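## Task

Take the cardboard box on the supply shelving's third shelf (counting the bottom shelf as first), which has a scrub sponge resting on it, and place the box in the cart's top tray. The sponge must finish on that third shelf without overhanging its front edge, and every other item on that shelf must also remain on it. Release the box and move the robot away at the end. The robot must not topple or finish leaning, or the task fails. Anything that stays in place only because the robot holds it does not count.

## Robot and tools

Robot: TidyBot++, a single-arm mobile robot. The base is 0.54 m long, 0.50 m wide and 0.38 m tall on four driven casters. On top sits one seven-joint arm with a two-finger gripper. The shoulder is 0.12 m ahead of the base centre and 0.68 m up. Cameras: base_camera (fixed on the base) and wrist_camera (on the hand, looking along it). Loose objects may occasionally get a small random shove.

Frames: the base frame has its origin on the floor below the base centre, x forward, y left, z up. hand_pose is reported in it, as the point between the finger pads; the hand's own z axis runs out along the fingers, and the fingers close along its y axis. The odometry frame is the base frame as it was at scene start. base_odometry counts wheel rotation only, so wheel slip shows up as travel; heading is in radians, left positive, -3.142 to 3.142. base_tilt is in degrees, positive when leaning forward or right. Both carry a fixed offset of about 1 degree plus noise, and odometry drifts a few cm and several degrees over many moves.

execute_actions: argument actions is a list holding one action, or empty to just read state and images. An action may contain base, joints, or both, plus optional speeds; its motions start together. base takes exactly one key, each a relative offset from where the base last reported itself: translate_m (metres, forward positive, -2 to 2), strafe_m (metres, left positive, -2 to 2), or rotate_rad (radians, counter-clockwise from above positive, -6.3 to 6.3). joints is a dictionary of absolute targets by name, all in radians except the gripper: joint_1_rad (any angle; whole arm about vertical, positive is clockwise from above, opposite to rotate_rad), joint_2_rad shoulder -2.249 to 2.249, joint_3_rad (any angle; upper arm roll), joint_4_rad elbow -2.579 to 2.579, joint_5_rad (any angle; forearm roll), joint_6_rad wrist -2.099 to 2.099, joint_7_rad (any angle; hand roll, with hand pointing down positive is counter-clockwise from above, and 1.57 opens the fingers left/right), gripper_pos 0 (open) to 1 (closed). Unbounded joints go the short way; for bigger turns use steps below half a revolution. Tolerances: ±0.039 for joints 1-4, ±0.056 for 5-7, ±0.03 gripper. speeds caps top speed for that action only: translate_m and strafe_m 0.05 to 0.5 m/s, rotate_rad 0.1 to 1.57 rad/s (defaults are the maxima). A base move needing over 8.667 s at its cap, or any unknown key or out-of-range number, gets the call refused with nothing moving. cameras: list of base_camera, wrist_camera or all; omitted/null/all gives both, [] gives none. Omitted joints or base may keep driving toward earlier targets.

wait: seconds 0 to 10; commands nothing and returns state and images. zoom_image: camera plus region [x0, y0, x1, y1] in pixels of that camera's latest full image, at most 504x504. finished_scene: scene number; ends the scene irreversibly after the last command is held, and reports success. A reply without any tool call ends everything.

Arm geometry: upper arm 0.42 m, forearm 0.31 m, hand 0.31 m to the hand point. With joint_1_rad 0, joint_3_rad 3.14, joint_5_rad 0 (roughly the start), the arm is in the base's x-z plane, and angles from vertical (forward positive) are: upper arm = j2, forearm = j2 - j4, hand = j2 - j4 - j6. Forward reach from the shoulder sums length*sin(angle); height sums length*cos(angle). Joints move up to 1.39 rad/s (1.22 for joints 5-7). The arm starts folded, hand down, protruding up to 0.08 m ahead of the base, elbow up to 1.15 m high. A downward-pointing hand reaches at most about 0.94 m height, and only near the base. Finger gap is roughly 85*(1 - gripper_pos) mm; closed fingertips reach about 20 mm beyond the hand point; closing to 1 squeezes with about 100 N per finger.

Reading results: base_status and joint_status tell how each motion ended. done means reached (for the base, only that wheels turned enough). off_target means stopped short and may still push; for the gripper it means something is held at the shown reading. contact_stop or time_out: the target was dropped and it holds where it stopped. A blocked base can report done while short. joint command not followed with a cause line means arm targets were withheld, usually because of arm self-collision; the gripper part still runs, and withheld targets may be retried later. on_its_own lists uncommanded motion. motor_effort gives percent of max per motor, bracket value being the peak; noisy and offset. ARM HIT means the arm struck the base or itself; nothing stops it hitting the base. Motor temperatures are listed per joint; MOTOR HOT appears at 60 °C and at 75 °C an OVER-TEMPERATURE FAULT lets the arm sag and affected keys read limit_stop_at_motor_heat (resend targets). A torque sensor hitting its limit (104.5 N m joints 1-4, 51.3 joints 5-7; warnings at 56.7 and 29.4) freezes the arm and gripper for 10 s and skips the rest of the call, while the base keeps going.

Accuracy: friction leaves the hand a cm or two off, more when stretched; to correct, send each joint its previous command plus (wanted minus reading), but never command a loaded joint to its read angle, since a held load makes the arm sag. Trust camera images over hand_pose. Camera calibration data (intrinsics, T_world_to_cam from base frame) is given; wrist camera pose error grows with joint error.

Avoid: dropping, slamming or hard shoving objects; letting the sponge or label roll fall or overhang the shelf front; driving while the arm is snagged above about 0.8 m (tipping risk); horizontal pulls on a raised hand that lift wheels; holding heavy loads long. Back away or retract the arm to clear any tilt, release the box, and leave it resting on its own.

Each tool is called after "Emit:" by a JSON object that holds its "name" and its "arguments", one argument or row to a line.

## Session

Emit:
{"name": "execute_actions", "arguments": {
  "actions": []
}}

Scene clock: 0.00 s.
Motor temperatures (°C, as the motors report them): [38 36 32 35 38 39 43]
base_odometry: x=+0.000 y=+0.000 heading=+0.000 (m, m, rad; odometry frame)
base_tilt: forward=+0.6 right=-0.2 (deg)
base_status: not commanded
joint_positions: joint_1_rad=-0.002 joint_2_rad=-0.322 joint_3_rad=+3.104 joint_4_rad=-2.511 joint_5_rad=-0.043 joint_6_rad=-0.918 joint_7_rad=+1.564 gripper_pos=+0.000
joint_status: not commanded
motor_effort: joint_1_rad=+0 joint_2_rad=-2 joint_3_rad=+1 joint_4_rad=+13 joint_5_rad=-1 joint_6_rad=+1 joint_7_rad=+0 (%)
hand_pose: x=+0.2521 y=+0.0160 z=+0.5876 quat_wxyz=(-0.012, +1.000, +0.003, +0.017) (m; base frame)
pictures: base_camera, wrist_camera
Images, in order (width x height): base_camera 644x364, wrist_camera 644x476.

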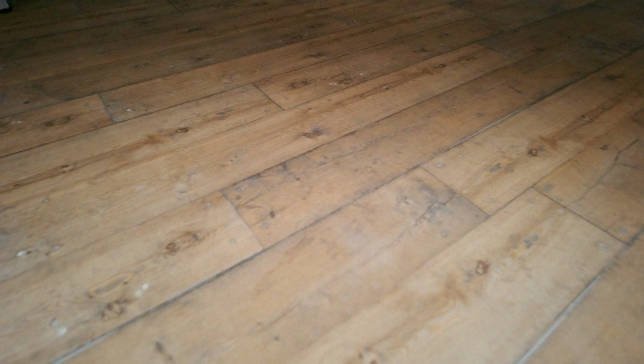

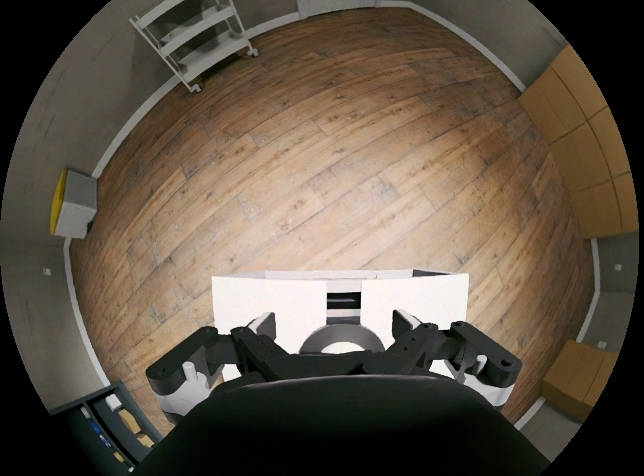

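Emit:
{"name": "execute_actions", "arguments": {
  "actions": [
    {"base":{"rotate_rad":2.0},"joints":{"joint_6_rad":0.5}}
  ]
}}

Scene clock: 3.43 s.
Motor temperatures (°C, as the motors report them): [38 36 32 35 38 39 43]
base_odometry: x=+0.000 y=+0.000 heading=+1.999 (m, m, rad; odometry frame)
base_tilt: forward=+0.7 right=-0.1 (deg)
base_status: done
joint_positions: joint_1_rad=-0.002 joint_2_rad=-0.322 joint_3_rad=+3.104 joint_4_rad=-2.508 joint_5_rad=-0.043 joint_6_rad=+0.490 joint_7_rad=+1.564 gripper_pos=+0.000
joint_status: all done
motor_effort: joint_1_rad=+0(1) joint_2_rad=-7(8) joint_3_rad=+1(2) joint_4_rad=+18(18) joint_5_rad=-1(1) joint_6_rad=+9(9) joint_7_rad=+0(0) (%)
hand_pose: x=+0.5507 y=+0.0133 z=+0.8603 quat_wxyz=(-0.015, +0.750, -0.006, +0.661) (m; base frame)
pictures: base_camera, wrist_camera
camera_calibration (this result's frames):
wrist_camera: T_world_to_cam=[[0.0573129, -0.996393, -0.0625825, 0.0432162], [-0.0866253, 0.057486, -0.994581, 0.964447], [0.994591, 0.0624235, -0.0830181, -0.343049], [0, 0, 0, 1]] pos_world=[0.422262, 0.00903245, 0.933446]
Images, in order (width x height): base_camera 644x364, wrist_camera 644x476.

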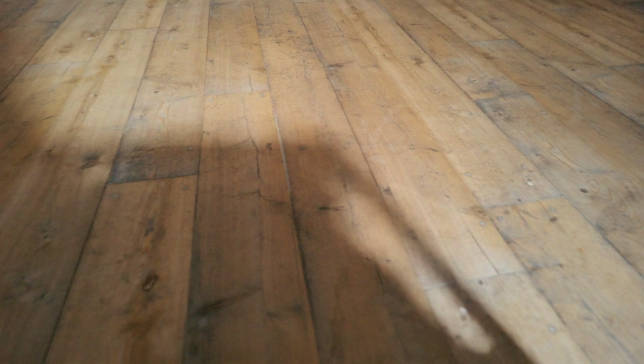

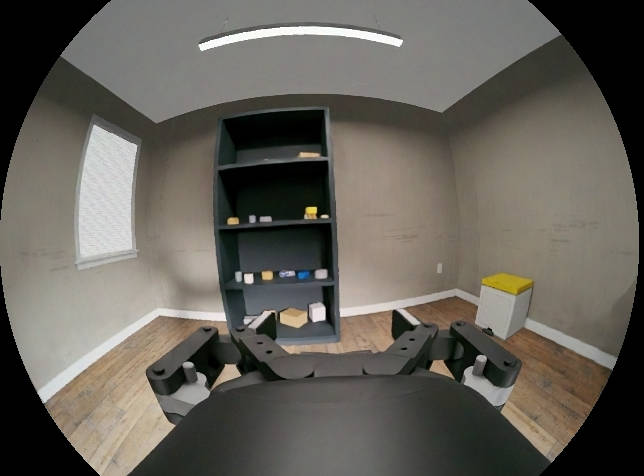

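Emit:
{"name": "zoom_image", "arguments": {
  "camera": "wrist_camera",
  "region": [200,100,360,360]
}}

Region (200, 100, 360, 360) of wrist_camera's 644x476 image, scaled by 1.938; it fills the left 310 columns of this view, and the rest is white.

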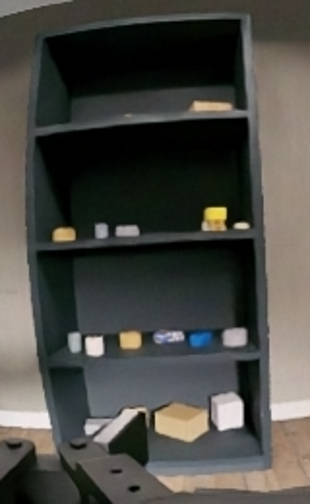

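Emit:
{"name": "execute_actions", "arguments": {
  "actions": [
    {"base":{"translate_m":0.8}}
  ]
}}

Emit:
{"name": "zoom_image", "arguments": {
  "camera": "wrist_camera",
  "region": [150,120,400,360]
}}

Scene clock: 10.03 s.
Motor temperatures (°C, as the motors report them): [38 36 32 35 38 39 43]
base_odometry: x=-0.333 y=+0.727 heading=+2.000 (m, m, rad; odometry frame)
base_tilt: forward=+0.7 right=-0.2 (deg)
base_status: done
joint_positions: joint_1_rad=-0.002 joint_2_rad=-0.323 joint_3_rad=+3.104 joint_4_rad=-2.508 joint_5_rad=-0.043 joint_6_rad=+0.490 joint_7_rad=+1.564 gripper_pos=+0.000
joint_status: not commanded
motor_effort: joint_1_rad=+0(0) joint_2_rad=-7(9) joint_3_rad=+1(2) joint_4_rad=+18(19) joint_5_rad=-1(1) joint_6_rad=+9(9) joint_7_rad=+0(0) (%)
hand_pose: x=+0.5506 y=+0.0133 z=+0.8604 quat_wxyz=(-0.015, +0.750, -0.006, +0.661) (m; base frame)
pictures: base_camera, wrist_camera
camera_calibration (this result's frames):
wrist_camera: T_world_to_cam=[[0.0573319, -0.996393, -0.0625652, 0.0432022], [-0.0863199, 0.0574863, -0.994608, 0.964425], [0.994616, 0.0624234, -0.0827128, -0.343252], [0, 0, 0, 1]] pos_world=[0.422177, 0.0090321, 0.933536]
Images, in order (width x height): base_camera 644x364, wrist_camera 644x476.

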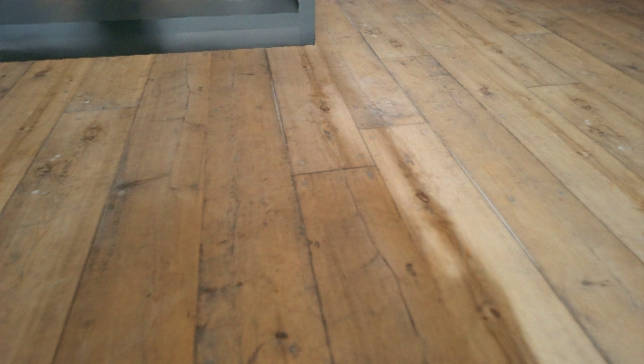

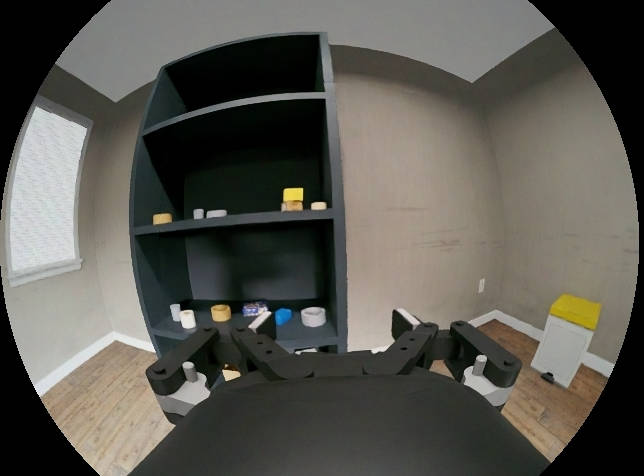

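Region (150, 120, 400, 360) of wrist_camera's 644x476 image, scaled by 2.016; it fills the top 484 rows of this view, and the rest is white.

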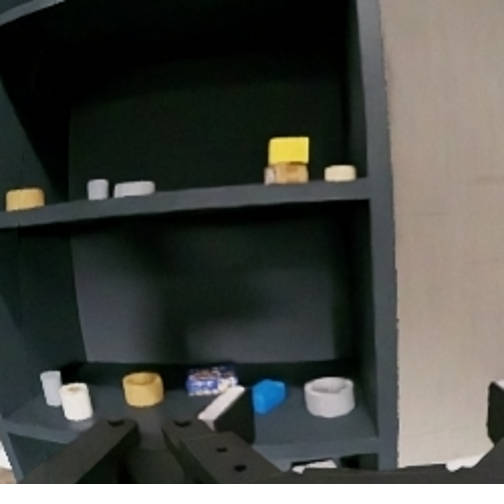

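Emit:
{"name": "execute_actions", "arguments": {
  "actions": [
    {"base":{"rotate_rad":0.155},"joints":{"joint_1_rad":0,"joint_2_rad":0.2,"joint_3_rad":3.14,"joint_4_rad":-1.53,"joint_5_rad":0,"joint_6_rad":0.16,"joint_7_rad":1.57}}
  ]
}}

Emit:
{"name": "zoom_image", "arguments": {
  "camera": "wrist_camera",
  "region": [220,180,420,330]
}}

Scene clock: 14.83 s.
Motor temperatures (°C, as the motors report them): [38 36 32 35 38 39 43]
base_odometry: x=-0.334 y=+0.727 heading=+2.156 (m, m, rad; odometry frame)
base_tilt: forward=+0.6 right=-0.1 (deg)
base_status: done
joint_positions: joint_1_rad=-0.002 joint_2_rad=+0.188 joint_3_rad=+3.115 joint_4_rad=-1.543 joint_5_rad=-0.025 joint_6_rad=+0.193 joint_7_rad=+1.564 gripper_pos=+0.000
joint_status: all done
motor_effort: joint_1_rad=+0(2) joint_2_rad=-26(27) joint_3_rad=+1(0) joint_4_rad=+21(22) joint_5_rad=-1(0) joint_6_rad=+8(9) joint_7_rad=+0(0) (%)
hand_pose: x=+0.8187 y=+0.0179 z=+1.0547 quat_wxyz=(-0.021, +0.696, -0.004, +0.718) (m; base frame)
pictures: base_camera, wrist_camera
camera_calibration (this result's frames):
wrist_camera: T_world_to_cam=[[0.0749756, -0.995342, -0.0605992, 0.0280648], [0.0696373, 0.0658481, -0.995397, 1.05354], [0.994751, 0.0704105, 0.07425, -0.759881], [0, 0, 0, 1]] pos_world=[0.680422, 0.0120638, 1.10682]
Images, in order (width x height): base_camera 644x364, wrist_camera 644x476.

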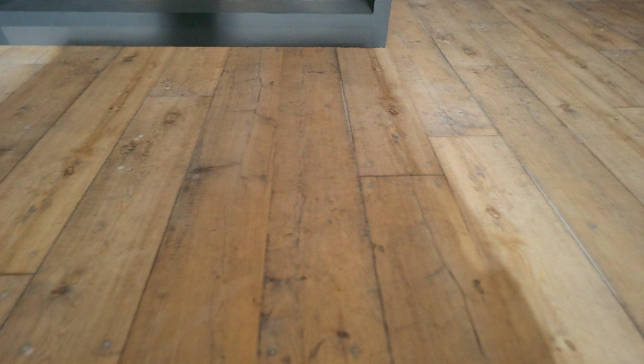

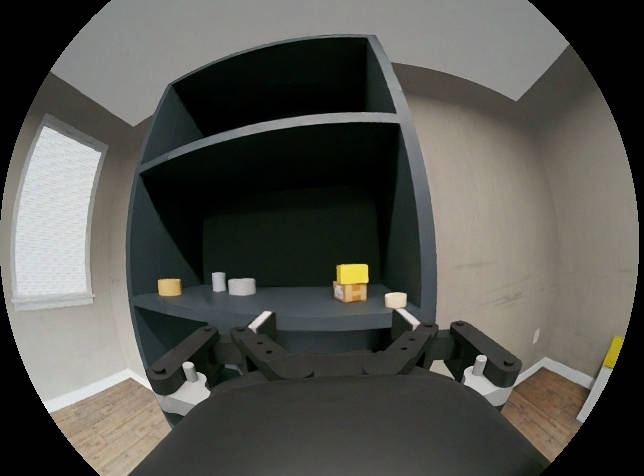

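Region (220, 180, 420, 330) of wrist_camera's 644x476 image, scaled by 2.520; it fills the top 378 rows of this view, and the rest is white.

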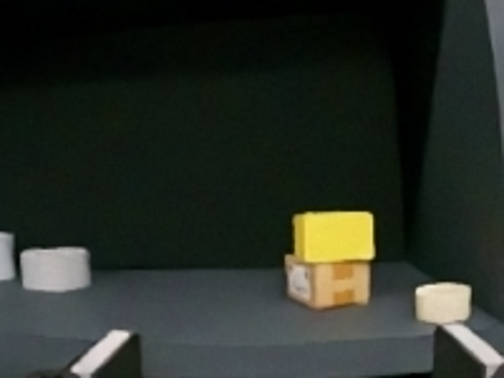

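Emit:
{"name": "execute_actions", "arguments": {
  "actions": [
    {"base":{"strafe_m":-0.05}}
  ],
  "cameras": []
}}

Emit:
{"name": "execute_actions", "arguments": {
  "actions": [
    {"base":{"translate_m":0.2}}
  ]
}}

Emit:
{"name": "zoom_image", "arguments": {
  "camera": "wrist_camera",
  "region": [230,220,430,370]
}}

Scene clock: 17.73 s.
Motor temperatures (°C, as the motors report them): [38 36 32 35 38 39 43]
base_odometry: x=-0.292 y=+0.755 heading=+2.157 (m, m, rad; odometry frame)
base_tilt: forward=+0.6 right=-0.1 (deg)
base_status: done
joint_positions: joint_1_rad=-0.001 joint_2_rad=+0.189 joint_3_rad=+3.124 joint_4_rad=-1.543 joint_5_rad=-0.024 joint_6_rad=+0.192 joint_7_rad=+1.564 gripper_pos=+0.000
joint_status: not commanded
motor_effort: joint_1_rad=-1(3) joint_2_rad=-26(29) joint_3_rad=+0(3) joint_4_rad=+21(22) joint_5_rad=-1(1) joint_6_rad=+10(9) joint_7_rad=+0(0) (%)
hand_pose: x=+0.8192 y=+0.0112 z=+1.0541 quat_wxyz=(-0.017, +0.696, -0.007, +0.718) (m; base frame)
pictures: none
No camera images: the call's "cameras" was empty. Leave "cameras" out to get every camera's image.

Scene clock: 19.37 s.
Motor temperatures (°C, as the motors report them): [38 36 32 35 38 39 43]
base_odometry: x=-0.402 y=+0.922 heading=+2.156 (m, m, rad; odometry frame)
base_tilt: forward=+0.6 right=-0.1 (deg)
base_status: done
joint_positions: joint_1_rad=-0.001 joint_2_rad=+0.202 joint_3_rad=+3.124 joint_4_rad=-1.541 joint_5_rad=-0.023 joint_6_rad=+0.189 joint_7_rad=+1.564 gripper_pos=+0.000
joint_status: not commanded
motor_effort: joint_1_rad=+0(2) joint_2_rad=-27(30) joint_3_rad=+0(2) joint_4_rad=+21(23) joint_5_rad=-1(1) joint_6_rad=+9(10) joint_7_rad=+0(0) (%)
hand_pose: x=+0.8241 y=+0.0112 z=+1.0458 quat_wxyz=(-0.016, +0.701, -0.007, +0.713) (m; base frame)
pictures: base_camera, wrist_camera
camera_calibration (this result's frames):
wrist_camera: T_world_to_cam=[[0.063784, -0.996237, -0.0586814, 0.0276862], [0.0562429, 0.0622962, -0.996472, 1.0569], [0.996378, 0.0602585, 0.0600048, -0.750521], [0, 0, 0, 1]] pos_world=[0.686593, 0.00696659, 1.09983]
Images, in order (width x height): base_camera 644x364, wrist_camera 644x476.

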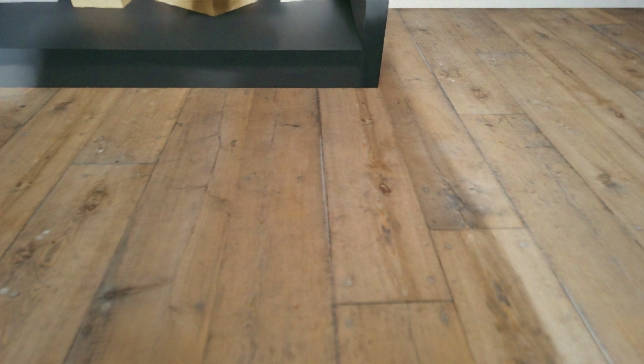

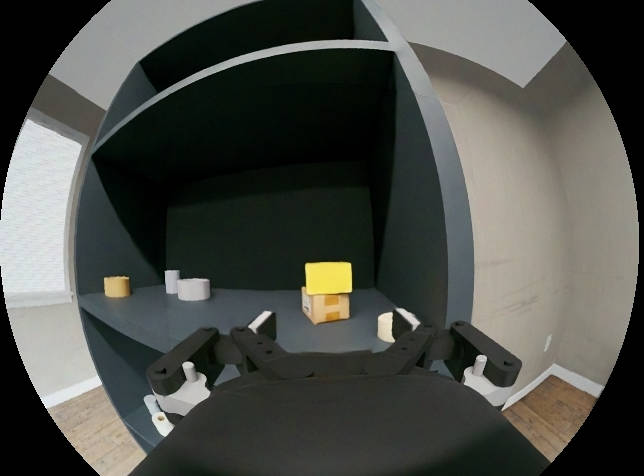

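Region (230, 220, 430, 370) of wrist_camera's 644x476 image, scaled by 2.520; it fills the top 378 rows of this view, and the rest is white.

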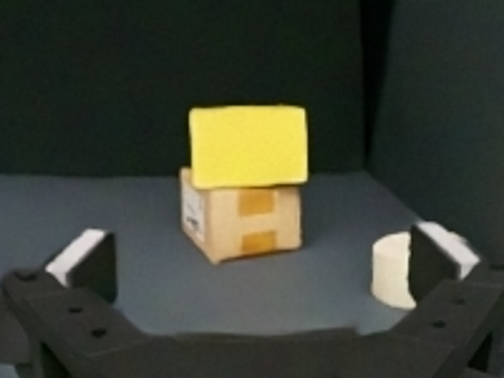

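Emit:
{"name": "execute_actions", "arguments": {
  "actions": [
    {"base":{"strafe_m":-0.08},"joints":{"gripper_pos":1,"joint_2_rad":0.17}}
  ],
  "cameras": []
}}

Emit:
{"name": "execute_actions", "arguments": {
  "actions": [
    {"base":{"translate_m":0.22},"speeds":{"translate_m":0.2}}
  ],
  "cameras": ["wrist_camera"]
}}

Scene clock: 25.27 s.
Motor temperatures (°C, as the motors report them): [38 36 32 35 38 39 43]
base_odometry: x=-0.336 y=+0.967 heading=+2.157 (m, m, rad; odometry frame)
base_tilt: forward=+0.7 right=-0.1 (deg)
base_status: done
joint_positions: joint_1_rad=+0.003 joint_2_rad=+0.179 joint_3_rad=+3.130 joint_4_rad=-1.539 joint_5_rad=-0.023 joint_6_rad=+0.189 joint_7_rad=+1.564 gripper_pos=+0.999
joint_status: all done
motor_effort: joint_1_rad=-1(4) joint_2_rad=-26(30) joint_3_rad=+0(2) joint_4_rad=+21(22) joint_5_rad=-1(1) joint_6_rad=+9(9) joint_7_rad=+0(0) (%)
hand_pose: x=+0.8158 y=+0.0052 z=+1.0628 quat_wxyz=(-0.013, +0.692, -0.009, +0.722) (m; base frame)
pictures: none
No camera images: the call's "cameras" was empty. Leave "cameras" out to get every camera's image.

Scene clock: 27.13 s.
Motor temperatures (°C, as the motors report them): [38 36 32 35 38 39 43]
base_odometry: x=-0.457 y=+1.150 heading=+2.157 (m, m, rad; odometry frame)
base_tilt: forward=+0.7 right=-0.2 (deg)
base_status: done
joint_positions: joint_1_rad=-0.023 joint_2_rad=+0.173 joint_3_rad=+3.118 joint_4_rad=-1.526 joint_5_rad=-0.016 joint_6_rad=+0.178 joint_7_rad=+1.564 gripper_pos=+0.999
joint_status: not commanded
motor_effort: joint_1_rad=+9(12) joint_2_rad=-26(28) joint_3_rad=+7(10) joint_4_rad=+20(31) joint_5_rad=-2(2) joint_6_rad=+9(13) joint_7_rad=+0(1) (%)
hand_pose: x=+0.8132 y=+0.0307 z=+1.0715 quat_wxyz=(-0.025, +0.689, +0.006, +0.724) (m; base frame)
pictures: wrist_camera
camera_calibration (this result's frames):
wrist_camera: T_world_to_cam=[[0.0946398, -0.994222, -0.0506501, 0.0155248], [0.086699, 0.0589166, -0.994491, 1.05519], [0.991729, 0.0897271, 0.0917739, -0.77354], [0, 0, 0, 1]] pos_world=[0.674189, 0.0226744, 1.12115]
Images, in order (width x height): wrist_camera 644x476.

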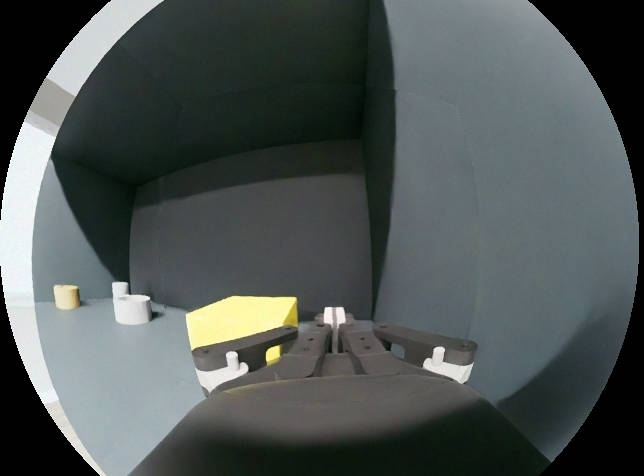

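Emit:
{"name": "execute_actions", "arguments": {
  "actions": [
    {"base":{"translate_m":-0.25},"speeds":{"translate_m":0.2}}
  ],
  "cameras": ["wrist_camera"]
}}

Emit:
{"name": "zoom_image", "arguments": {
  "camera": "wrist_camera",
  "region": [220,220,420,370]
}}

Scene clock: 29.63 s.
Motor temperatures (°C, as the motors report them): [38 36 32 35 38 39 43]
base_odometry: x=-0.319 y=+0.942 heading=+2.157 (m, m, rad; odometry frame)
base_tilt: forward=+0.6 right=-0.1 (deg)
base_status: done
joint_positions: joint_1_rad=-0.010 joint_2_rad=+0.171 joint_3_rad=+3.125 joint_4_rad=-1.526 joint_5_rad=-0.016 joint_6_rad=+0.178 joint_7_rad=+1.564 gripper_pos=+0.999
joint_status: not commanded
motor_effort: joint_1_rad=+0(10) joint_2_rad=-25(30) joint_3_rad=+1(8) joint_4_rad=+21(22) joint_5_rad=-1(2) joint_6_rad=+9(9) joint_7_rad=+0(0) (%)
hand_pose: x=+0.8128 y=+0.0174 z=+1.0733 quat_wxyz=(-0.017, +0.688, -0.001, +0.725) (m; base frame)
pictures: wrist_camera
camera_calibration (this result's frames):
wrist_camera: T_world_to_cam=[[0.0751108, -0.995978, -0.0488423, 0.0164101], [0.0904096, 0.0555808, -0.994352, 1.05464], [0.993068, 0.0702708, 0.0942207, -0.775435], [0, 0, 0, 1]] pos_world=[0.673478, 0.0122166, 1.12255]
Images, in order (width x height): wrist_camera 644x476.

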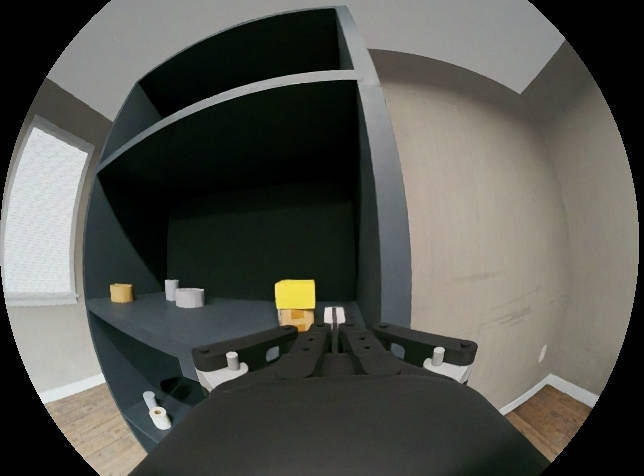

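Region (220, 220, 420, 370) of wrist_camera's 644x476 image, scaled by 2.520; it fills the top 378 rows of this view, and the rest is white.

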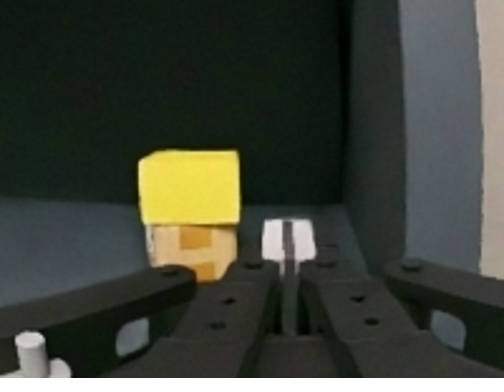

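Emit:
{"name": "execute_actions", "arguments": {
  "actions": [
    {"base":{"strafe_m":0.07},"joints":{"gripper_pos":0}}
  ],
  "cameras": ["wrist_camera"]
}}

Emit:
{"name": "zoom_image", "arguments": {
  "camera": "wrist_camera",
  "region": [230,220,430,370]
}}

Scene clock: 31.90 s.
Motor temperatures (°C, as the motors report them): [38 36 32 35 38 39 43]
base_odometry: x=-0.377 y=+0.903 heading=+2.157 (m, m, rad; odometry frame)
base_tilt: forward=+0.6 right=-0.1 (deg)
base_status: done
joint_positions: joint_1_rad=-0.009 joint_2_rad=+0.171 joint_3_rad=+3.126 joint_4_rad=-1.526 joint_5_rad=-0.016 joint_6_rad=+0.178 joint_7_rad=+1.564 gripper_pos=+0.000
joint_status: all done
motor_effort: joint_1_rad=+0(3) joint_2_rad=-26(27) joint_3_rad=+1(3) joint_4_rad=+21(22) joint_5_rad=-1(1) joint_6_rad=+9(9) joint_7_rad=+0(0) (%)
hand_pose: x=+0.8128 y=+0.0162 z=+1.0733 quat_wxyz=(-0.017, +0.688, -0.001, +0.725) (m; base frame)
pictures: wrist_camera
camera_calibration (this result's frames):
wrist_camera: T_world_to_cam=[[0.0732524, -0.996124, -0.0486904, 0.0165269], [0.090513, 0.0552603, -0.994361, 1.05464], [0.993198, 0.0684322, 0.0942101, -0.775453], [0, 0, 0, 1]] pos_world=[0.673509, 0.0112494, 1.12255]
Images, in order (width x height): wrist_camera 644x476.

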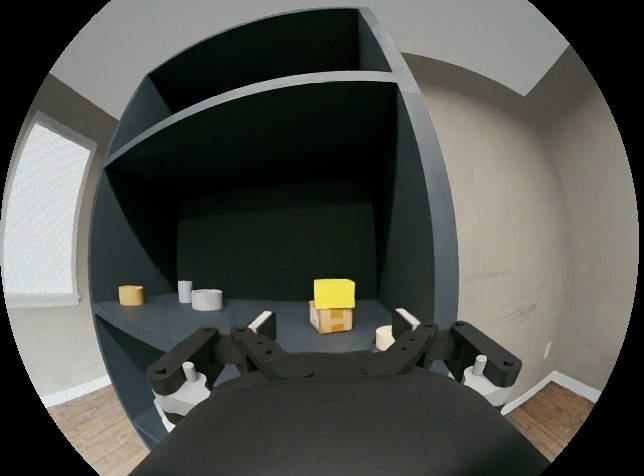

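Region (230, 220, 430, 370) of wrist_camera's 644x476 image, scaled by 2.520; it fills the top 378 rows of this view, and the rest is white.

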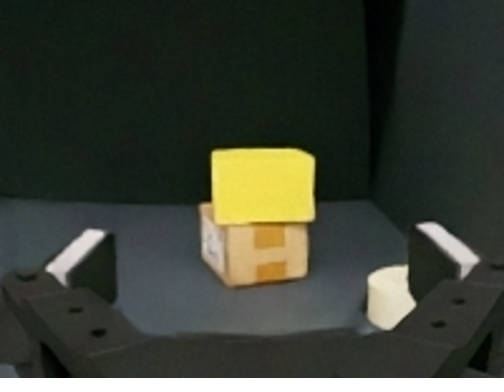

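Emit:
{"name": "execute_actions", "arguments": {
  "actions": [
    {"base":{"translate_m":0.19},"joints":{"joint_6_rad":0.10},"speeds":{"translate_m":0.15}}
  ],
  "cameras": ["wrist_camera"]
}}

Scene clock: 47.23 s.
Motor temperatures (°C, as the motors report them): [38 36 32 35 38 39 43]
base_odometry: x=-0.483 y=+1.061 heading=+2.157 (m, m, rad; odometry frame)
base_tilt: forward=+0.6 right=-0.1 (deg)
base_status: done
joint_positions: joint_1_rad=-0.009 joint_2_rad=+0.170 joint_3_rad=+3.126 joint_4_rad=-1.526 joint_5_rad=-0.016 joint_6_rad=+0.127 joint_7_rad=+1.564 gripper_pos=+0.000
joint_status: all done
motor_effort: joint_1_rad=+0(1) joint_2_rad=-26(29) joint_3_rad=+0(0) joint_4_rad=+21(22) joint_5_rad=-1(1) joint_6_rad=+9(10) joint_7_rad=+0(0) (%)
hand_pose: x=+0.8130 y=+0.0165 z=+1.0575 quat_wxyz=(-0.017, +0.707, -0.001, +0.707) (m; base frame)
pictures: wrist_camera
camera_calibration (this result's frames):
wrist_camera: T_world_to_cam=[[0.0716386, -0.996112, -0.0512626, 0.0200798], [0.0394859, 0.0541866, -0.99775, 1.08404], [0.996649, 0.0694532, 0.0432143, -0.723072], [0, 0, 0, 1]] pos_world=[0.676407, 0.0114811, 1.11387]
Images, in order (width x height): wrist_camera 644x476.

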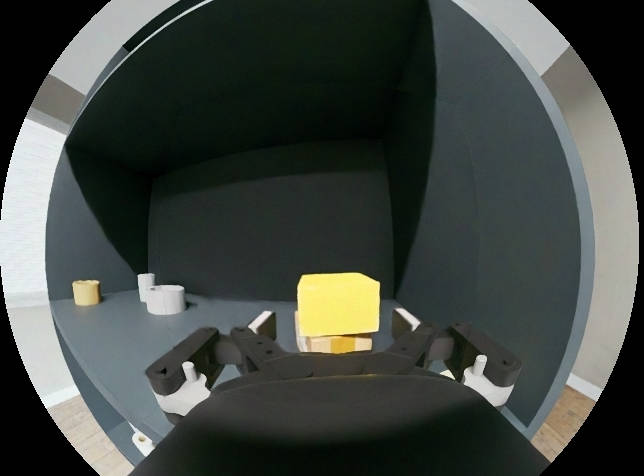

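Emit:
{"name": "execute_actions", "arguments": {
  "actions": [
    {"base":{"translate_m":0.075},"speeds":{"translate_m":0.1}}
  ],
  "cameras": ["wrist_camera"]
}}

Emit:
{"name": "execute_actions", "arguments": {
  "actions": [
    {"joints":{"gripper_pos":1}}
  ],
  "cameras": ["wrist_camera"]
}}

Scene clock: 49.57 s.
Motor temperatures (°C, as the motors report them): [38 36 32 35 38 39 43]
base_odometry: x=-0.524 y=+1.123 heading=+2.158 (m, m, rad; odometry frame)
base_tilt: forward=+0.7 right=-0.1 (deg)
base_status: done
joint_positions: joint_1_rad=-0.009 joint_2_rad=+0.170 joint_3_rad=+3.126 joint_4_rad=-1.526 joint_5_rad=-0.016 joint_6_rad=+0.127 joint_7_rad=+1.564 gripper_pos=+0.000
joint_status: not commanded
motor_effort: joint_1_rad=+0(3) joint_2_rad=-26(28) joint_3_rad=+0(2) joint_4_rad=+21(22) joint_5_rad=-1(1) joint_6_rad=+9(9) joint_7_rad=+0(0) (%)
hand_pose: x=+0.8131 y=+0.0164 z=+1.0573 quat_wxyz=(-0.017, +0.707, -0.001, +0.707) (m; base frame)
pictures: wrist_camera
camera_calibration (this result's frames):
wrist_camera: T_world_to_cam=[[0.0716096, -0.996114, -0.0512827, 0.020097], [0.0391691, 0.0541835, -0.997762, 1.08408], [0.996663, 0.0694407, 0.0428969, -0.722857], [0, 0, 0, 1]] pos_world=[0.676544, 0.0114753, 1.1137]
Images, in order (width x height): wrist_camera 644x476.

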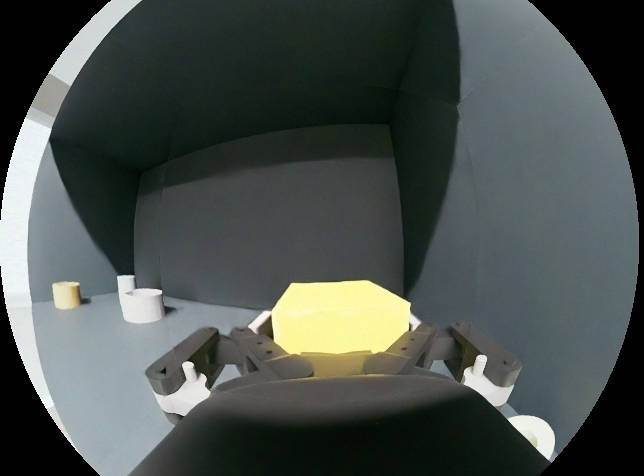

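Scene clock: 50.67 s.
Motor temperatures (°C, as the motors report them): [38 37 32 35 38 39 43]
base_odometry: x=-0.524 y=+1.123 heading=+2.158 (m, m, rad; odometry frame)
base_tilt: forward=+0.6 right=-0.2 (deg)
base_status: not commanded
joint_positions: joint_1_rad=-0.009 joint_2_rad=+0.170 joint_3_rad=+3.126 joint_4_rad=-1.526 joint_5_rad=-0.016 joint_6_rad=+0.127 joint_7_rad=+1.564 gripper_pos=+0.986
joint_status: all done
motor_effort: joint_1_rad=+0(0) joint_2_rad=-26(26) joint_3_rad=+0(0) joint_4_rad=+22(21) joint_5_rad=-1(1) joint_6_rad=+9(9) joint_7_rad=+0(0) (%)
hand_pose: x=+0.8131 y=+0.0164 z=+1.0573 quat_wxyz=(-0.017, +0.707, -0.001, +0.707) (m; base frame)
pictures: wrist_camera
camera_calibration (this result's frames):
wrist_camera: T_world_to_cam=[[0.0716094, -0.996114, -0.0512824, 0.0200967], [0.0391693, 0.0541832, -0.997762, 1.08408], [0.996663, 0.0694405, 0.0428971, -0.722857], [0, 0, 0, 1]] pos_world=[0.676544, 0.0114751, 1.1137]
Images, in order (width x height): wrist_camera 644x476.

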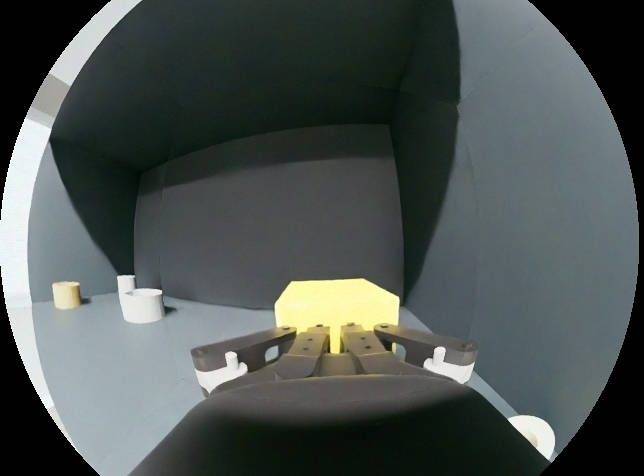

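Emit:
{"name": "execute_actions", "arguments": {
  "actions": [
    {"base":{"translate_m":-0.15},"speeds":{"translate_m":0.1}}
  ],
  "cameras": ["wrist_camera"]
}}

Scene clock: 53.43 s.
Motor temperatures (°C, as the motors report them): [38 37 32 35 38 39 43]
base_odometry: x=-0.441 y=+0.998 heading=+2.158 (m, m, rad; odometry frame)
base_tilt: forward=+0.7 right=-0.1 (deg)
base_status: done
joint_positions: joint_1_rad=-0.009 joint_2_rad=+0.169 joint_3_rad=+3.126 joint_4_rad=-1.526 joint_5_rad=-0.016 joint_6_rad=+0.127 joint_7_rad=+1.564 gripper_pos=+0.986
joint_status: not commanded
motor_effort: joint_1_rad=+0(2) joint_2_rad=-26(29) joint_3_rad=+0(1) joint_4_rad=+21(22) joint_5_rad=-1(1) joint_6_rad=+10(10) joint_7_rad=+0(0) (%)
hand_pose: x=+0.8125 y=+0.0164 z=+1.0585 quat_wxyz=(-0.017, +0.706, -0.001, +0.708) (m; base frame)
pictures: wrist_camera
camera_calibration (this result's frames):
wrist_camera: T_world_to_cam=[[0.071694, -0.996113, -0.0511751, 0.0200144], [0.0408669, 0.0541977, -0.997694, 1.08384], [0.996589, 0.0694373, 0.0445937, -0.723997], [0, 0, 0, 1]] pos_world=[0.675799, 0.0114671, 1.11465]
Images, in order (width x height): wrist_camera 644x476.

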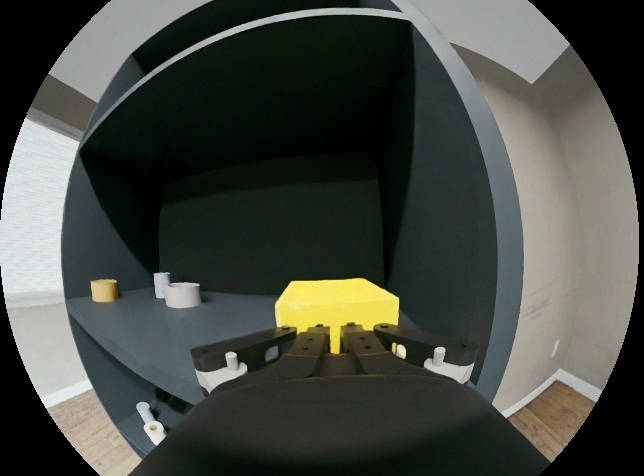

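Emit:
{"name": "execute_actions", "arguments": {
  "actions": [
    {"base":{"strafe_m":0.17},"joints":{"joint_6_rad":0.14}}
  ],
  "cameras": []
}}

Emit:
{"name": "execute_actions", "arguments": {
  "actions": [
    {"base":{"translate_m":0.2},"speeds":{"translate_m":0.15}}
  ],
  "cameras": ["wrist_camera"]
}}

Scene clock: 55.90 s.
Motor temperatures (°C, as the motors report them): [38 37 32 35 38 39 43]
base_odometry: x=-0.583 y=+0.904 heading=+2.158 (m, m, rad; odometry frame)
base_tilt: forward=+0.6 right=-0.2 (deg)
base_status: done
joint_positions: joint_1_rad=-0.007 joint_2_rad=+0.169 joint_3_rad=+3.127 joint_4_rad=-1.526 joint_5_rad=-0.016 joint_6_rad=+0.127 joint_7_rad=+1.564 gripper_pos=+0.986
joint_status: all done
motor_effort: joint_1_rad=+0(5) joint_2_rad=-26(27) joint_3_rad=+1(2) joint_4_rad=+21(22) joint_5_rad=-1(1) joint_6_rad=+9(9) joint_7_rad=+0(0) (%)
hand_pose: x=+0.8125 y=+0.0150 z=+1.0585 quat_wxyz=(-0.016, +0.706, -0.002, +0.708) (m; base frame)
pictures: none
No camera images: the call's "cameras" was empty. Leave "cameras" out to get every camera's image.

Scene clock: 57.90 s.
Motor temperatures (°C, as the motors report them): [38 37 32 35 38 39 43]
base_odometry: x=-0.694 y=+1.070 heading=+2.159 (m, m, rad; odometry frame)
base_tilt: forward=+0.6 right=-0.1 (deg)
base_status: done
joint_positions: joint_1_rad=-0.007 joint_2_rad=+0.171 joint_3_rad=+3.127 joint_4_rad=-1.526 joint_5_rad=-0.016 joint_6_rad=+0.127 joint_7_rad=+1.564 gripper_pos=+0.986
joint_status: not commanded
motor_effort: joint_1_rad=+0(1) joint_2_rad=-26(29) joint_3_rad=+0(0) joint_4_rad=+21(22) joint_5_rad=-1(1) joint_6_rad=+9(10) joint_7_rad=+0(0) (%)
hand_pose: x=+0.8134 y=+0.0150 z=+1.0569 quat_wxyz=(-0.016, +0.707, -0.002, +0.707) (m; base frame)
pictures: wrist_camera
camera_calibration (this result's frames):
wrist_camera: T_world_to_cam=[[0.0694074, -0.996276, -0.0511593, 0.0202771], [0.0386411, 0.0539294, -0.997797, 1.08419], [0.99684, 0.0672776, 0.0422403, -0.722392], [0, 0, 0, 1]] pos_world=[0.676808, 0.010333, 1.11335]
Images, in order (width x height): wrist_camera 644x476.

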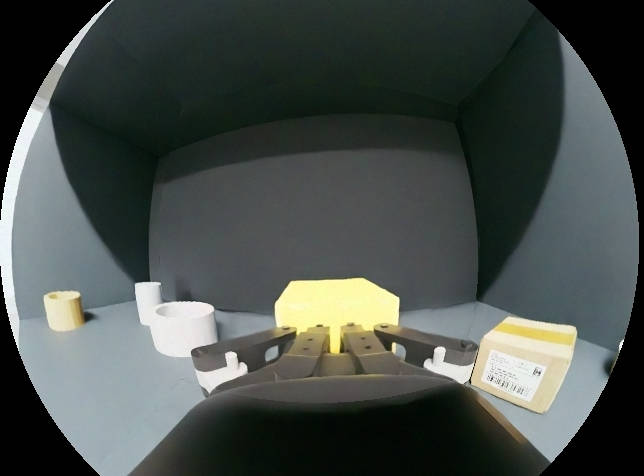

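Emit:
{"name": "execute_actions", "arguments": {
  "actions": [
    {"joints":{"joint_4_rad":-1.67,"joint_6_rad":0.27}}
  ],
  "cameras": ["wrist_camera"]
}}

Scene clock: 59.80 s.
Motor temperatures (°C, as the motors report them): [38 37 32 35 38 39 43]
base_odometry: x=-0.694 y=+1.070 heading=+2.159 (m, m, rad; odometry frame)
base_tilt: forward=+0.7 right=-0.1 (deg)
base_status: not commanded
joint_positions: joint_1_rad=-0.007 joint_2_rad=+0.167 joint_3_rad=+3.127 joint_4_rad=-1.637 joint_5_rad=-0.016 joint_6_rad=+0.250 joint_7_rad=+1.564 gripper_pos=+0.986
joint_status: all done
motor_effort: joint_1_rad=+0(1) joint_2_rad=-23(26) joint_3_rad=+0(0) joint_4_rad=+17(20) joint_5_rad=-1(1) joint_6_rad=+7(9) joint_7_rad=+0(0) (%)
hand_pose: x=+0.8056 y=+0.0143 z=+1.0297 quat_wxyz=(-0.015, +0.701, -0.002, +0.713) (m; base frame)
pictures: wrist_camera
camera_calibration (this result's frames):
wrist_camera: T_world_to_cam=[[0.0683388, -0.996412, -0.0499302, 0.0183594], [0.0560915, 0.0538055, -0.996975, 1.04254], [0.996084, 0.0653314, 0.0595672, -0.730609], [0, 0, 0, 1]] pos_world=[0.668016, 0.00993105, 1.08382]
Images, in order (width x height): wrist_camera 644x476.

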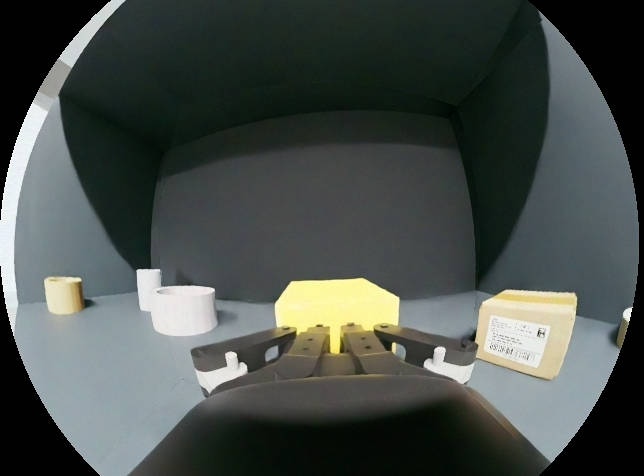

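Emit:
{"name": "execute_actions", "arguments": {
  "actions": [
    {"joints":{"gripper_pos":0,"joint_4_rad":-1.64,"joint_6_rad":0.27}}
  ],
  "cameras": []
}}

Emit:
{"name": "execute_actions", "arguments": {
  "actions": [
    {"base":{"translate_m":-0.25},"speeds":{"translate_m":0.2}}
  ],
  "cameras": ["wrist_camera"]
}}

Scene clock: 61.77 s.
Motor temperatures (°C, as the motors report them): [38 37 32 35 38 39 43]
base_odometry: x=-0.694 y=+1.070 heading=+2.159 (m, m, rad; odometry frame)
base_tilt: forward=+0.7 right=-0.2 (deg)
base_status: not commanded
joint_positions: joint_1_rad=-0.007 joint_2_rad=+0.167 joint_3_rad=+3.127 joint_4_rad=-1.636 joint_5_rad=-0.016 joint_6_rad=+0.250 joint_7_rad=+1.564 gripper_pos=+0.000
joint_status: all done
motor_effort: joint_1_rad=+0(0) joint_2_rad=-25(26) joint_3_rad=+0(1) joint_4_rad=+20(21) joint_5_rad=-1(1) joint_6_rad=+9(9) joint_7_rad=+0(0) (%)
hand_pose: x=+0.8057 y=+0.0143 z=+1.0299 quat_wxyz=(-0.015, +0.701, -0.002, +0.713) (m; base frame)
pictures: none
No camera images: the call's "cameras" was empty. Leave "cameras" out to get every camera's image.

Scene clock: 63.80 s.
Motor temperatures (°C, as the motors report them): [38 37 32 35 38 39 43]
base_odometry: x=-0.555 y=+0.862 heading=+2.158 (m, m, rad; odometry frame)
base_tilt: forward=+0.6 right=-0.1 (deg)
base_status: done
joint_positions: joint_1_rad=-0.007 joint_2_rad=+0.167 joint_3_rad=+3.127 joint_4_rad=-1.637 joint_5_rad=-0.016 joint_6_rad=+0.250 joint_7_rad=+1.564 gripper_pos=+0.000
joint_status: not commanded
motor_effort: joint_1_rad=+0(2) joint_2_rad=-25(31) joint_3_rad=+0(1) joint_4_rad=+21(22) joint_5_rad=-1(1) joint_6_rad=+8(10) joint_7_rad=+0(0) (%)
hand_pose: x=+0.8056 y=+0.0138 z=+1.0296 quat_wxyz=(-0.015, +0.701, -0.002, +0.713) (m; base frame)
pictures: wrist_camera
camera_calibration (this result's frames):
wrist_camera: T_world_to_cam=[[0.0676031, -0.996464, -0.0498938, 0.0184239], [0.0559758, 0.0537176, -0.996986, 1.04253], [0.996141, 0.0646065, 0.0594094, -0.730449], [0, 0, 0, 1]] pos_world=[0.668028, 0.00954814, 1.08371]
Images, in order (width x height): wrist_camera 644x476.

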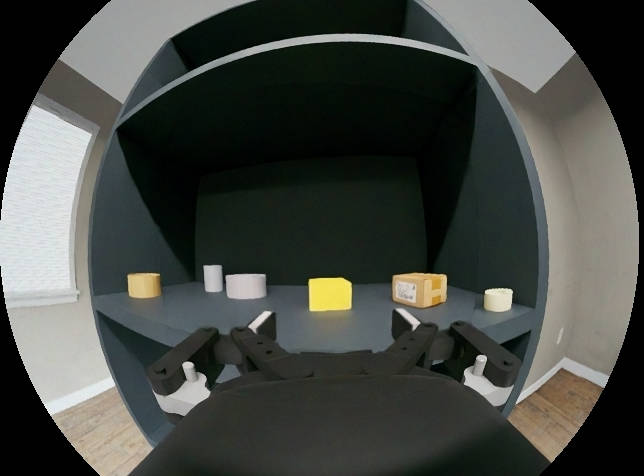

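Emit:
{"name": "execute_actions", "arguments": {
  "actions": [
    {"base":{"strafe_m":-0.17}}
  ],
  "cameras": ["wrist_camera"]
}}

Emit:
{"name": "zoom_image", "arguments": {
  "camera": "wrist_camera",
  "region": [250,230,430,350]
}}

Scene clock: 66.17 s.
Motor temperatures (°C, as the motors report them): [38 37 32 35 38 39 43]
base_odometry: x=-0.414 y=+0.956 heading=+2.158 (m, m, rad; odometry frame)
base_tilt: forward=+0.6 right=-0.1 (deg)
base_status: done
joint_positions: joint_1_rad=+0.000 joint_2_rad=+0.167 joint_3_rad=+3.130 joint_4_rad=-1.637 joint_5_rad=-0.016 joint_6_rad=+0.250 joint_7_rad=+1.564 gripper_pos=+0.000
joint_status: not commanded
motor_effort: joint_1_rad=+0(3) joint_2_rad=-25(26) joint_3_rad=+1(3) joint_4_rad=+21(21) joint_5_rad=-1(1) joint_6_rad=+9(9) joint_7_rad=+0(0) (%)
hand_pose: x=+0.8057 y=+0.0074 z=+1.0296 quat_wxyz=(-0.011, +0.701, -0.006, +0.713) (m; base frame)
pictures: wrist_camera
camera_calibration (this result's frames):
wrist_camera: T_world_to_cam=[[0.0580542, -0.99709, -0.049409, 0.0192273], [0.0564871, 0.052694, -0.997012, 1.04248], [0.996714, 0.0550897, 0.0593819, -0.730532], [0, 0, 0, 1]] pos_world=[0.668128, 0.00448366, 1.0837]
Images, in order (width x height): wrist_camera 644x476.

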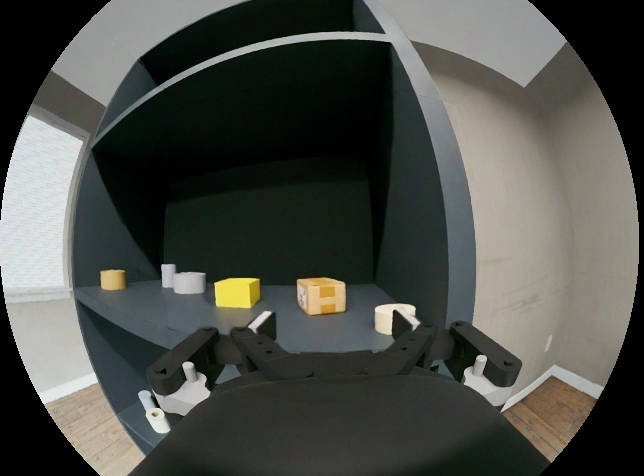

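Region (250, 230, 430, 350) of wrist_camera's 644x476 image, scaled by 2.800.

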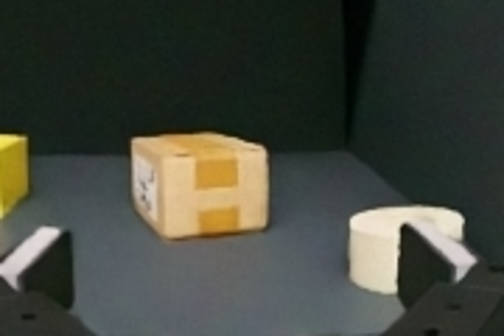

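Emit:
{"name": "execute_actions", "arguments": {
  "actions": [
    {"base":{"rotate_rad":0.22}}
  ],
  "cameras": []
}}

Emit:
{"name": "execute_actions", "arguments": {
  "actions": [
    {"base":{"strafe_m":-0.23}}
  ],
  "cameras": ["wrist_camera"]
}}

Emit:
{"name": "zoom_image", "arguments": {
  "camera": "wrist_camera",
  "region": [250,230,430,350]
}}

Scene clock: 68.73 s.
Motor temperatures (°C, as the motors report them): [38 37 32 35 38 39 43]
base_odometry: x=-0.413 y=+0.956 heading=+2.378 (m, m, rad; odometry frame)
base_tilt: forward=+0.6 right=-0.1 (deg)
base_status: done
joint_positions: joint_1_rad=-0.006 joint_2_rad=+0.167 joint_3_rad=+3.133 joint_4_rad=-1.637 joint_5_rad=-0.016 joint_6_rad=+0.250 joint_7_rad=+1.564 gripper_pos=+0.000
joint_status: not commanded
motor_effort: joint_1_rad=+0(4) joint_2_rad=-25(27) joint_3_rad=+0(4) joint_4_rad=+21(23) joint_5_rad=-1(2) joint_6_rad=+9(10) joint_7_rad=+0(0) (%)
hand_pose: x=+0.8057 y=+0.0102 z=+1.0296 quat_wxyz=(-0.012, +0.701, -0.004, +0.713) (m; base frame)
pictures: none
No camera images: the call's "cameras" was empty. Leave "cameras" out to get every camera's image.

Scene clock: 70.47 s.
Motor temperatures (°C, as the motors report them): [38 37 32 35 38 39 43]
base_odometry: x=-0.255 y=+1.123 heading=+2.379 (m, m, rad; odometry frame)
base_tilt: forward=+0.7 right=-0.1 (deg)
base_status: done
joint_positions: joint_1_rad=+0.000 joint_2_rad=+0.167 joint_3_rad=+3.133 joint_4_rad=-1.637 joint_5_rad=-0.016 joint_6_rad=+0.250 joint_7_rad=+1.564 gripper_pos=+0.000
joint_status: not commanded
motor_effort: joint_1_rad=+0(4) joint_2_rad=-25(26) joint_3_rad=+1(4) joint_4_rad=+21(21) joint_5_rad=-1(1) joint_6_rad=+9(9) joint_7_rad=+0(0) (%)
hand_pose: x=+0.8058 y=+0.0055 z=+1.0296 quat_wxyz=(-0.010, +0.701, -0.007, +0.713) (m; base frame)
pictures: wrist_camera
camera_calibration (this result's frames):
wrist_camera: T_world_to_cam=[[0.055019, -0.997286, -0.0489158, 0.0192499], [0.0566197, 0.0520273, -0.997039, 1.04248], [0.996879, 0.0520865, 0.0593285, -0.730549], [0, 0, 0, 1]] pos_world=[0.668185, 0.0030122, 1.08368]
Images, in order (width x height): wrist_camera 644x476.

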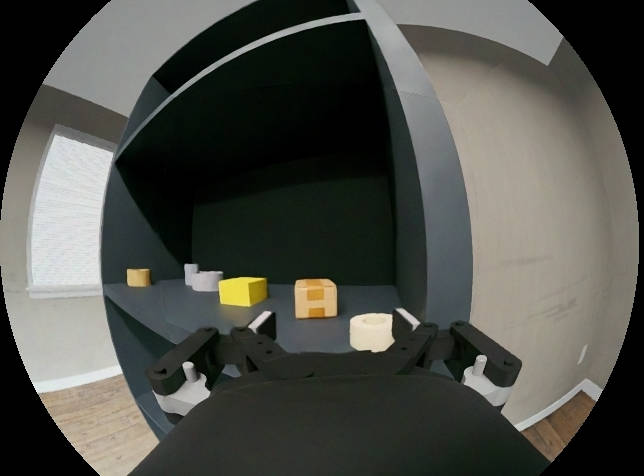

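Region (250, 230, 430, 350) of wrist_camera's 644x476 image, scaled by 2.800.

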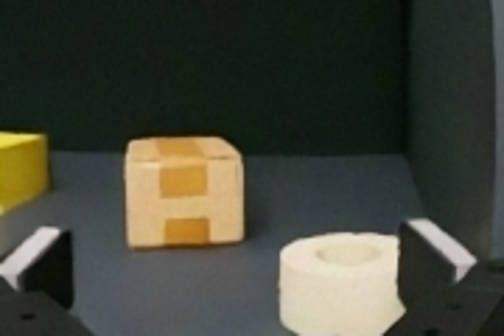

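Emit:
{"name": "execute_actions", "arguments": {
  "actions": [
    {"base":{"strafe_m":0.03},"joints":{"joint_4_rad":-1.12,"joint_6_rad":-0.72}}
  ],
  "cameras": []
}}

Emit:
{"name": "execute_actions", "arguments": {
  "actions": [
    {"base":{"translate_m":0.25},"speeds":{"translate_m":0.2}}
  ],
  "cameras": ["wrist_camera"]
}}

Scene clock: 75.00 s.
Motor temperatures (°C, as the motors report them): [38 37 32 35 38 39 43]
base_odometry: x=-0.275 y=+1.101 heading=+2.379 (m, m, rad; odometry frame)
base_tilt: forward=+0.6 right=-0.1 (deg)
base_status: done
joint_positions: joint_1_rad=-0.004 joint_2_rad=+0.167 joint_3_rad=+3.133 joint_4_rad=-1.132 joint_5_rad=-0.016 joint_6_rad=-0.691 joint_7_rad=+1.564 gripper_pos=+0.000
joint_status: all done
motor_effort: joint_1_rad=+0(3) joint_2_rad=-25(27) joint_3_rad=+1(1) joint_4_rad=+20(23) joint_5_rad=-1(1) joint_6_rad=+9(8) joint_7_rad=+0(1) (%)
hand_pose: x=+0.7757 y=+0.0122 z=+1.0545 quat_wxyz=(-0.013, +0.839, +0.000, +0.544) (m; base frame)
pictures: none
No camera images: the call's "cameras" was empty. Leave "cameras" out to get every camera's image.

Scene clock: 77.03 s.
Motor temperatures (°C, as the motors report them): [38 37 32 35 38 39 43]
base_odometry: x=-0.456 y=+1.274 heading=+2.379 (m, m, rad; odometry frame)
base_tilt: forward=+0.7 right=-0.2 (deg)
base_status: done
joint_positions: joint_1_rad=-0.004 joint_2_rad=+0.171 joint_3_rad=+3.133 joint_4_rad=-1.131 joint_5_rad=-0.016 joint_6_rad=-0.692 joint_7_rad=+1.564 gripper_pos=+0.000
joint_status: not commanded
motor_effort: joint_1_rad=+0(0) joint_2_rad=-25(27) joint_3_rad=+0(0) joint_4_rad=+21(22) joint_5_rad=-1(1) joint_6_rad=+8(9) joint_7_rad=+0(0) (%)
hand_pose: x=+0.7772 y=+0.0123 z=+1.0522 quat_wxyz=(-0.013, +0.840, +0.000, +0.543) (m; base frame)
pictures: wrist_camera
camera_calibration (this result's frames):
wrist_camera: T_world_to_cam=[[0.0483881, -0.996572, -0.0671008, 0.052923], [-0.374607, 0.0441691, -0.926131, 1.32692], [0.92592, 0.0699501, -0.371186, -0.195873], [0, 0, 0, 1]] pos_world=[0.675874, 0.00783436, 1.15974]
Images, in order (width x height): wrist_camera 644x476.

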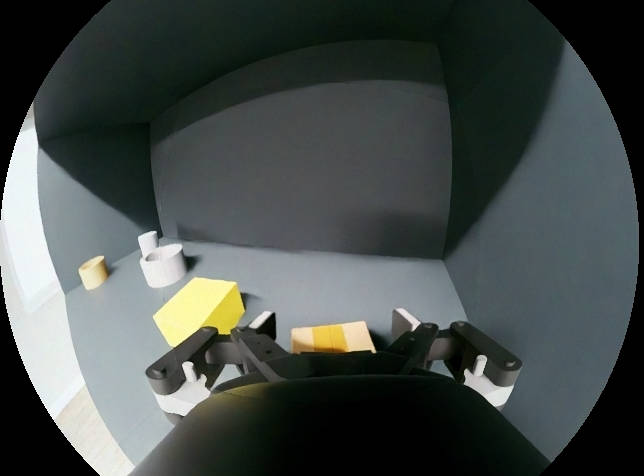

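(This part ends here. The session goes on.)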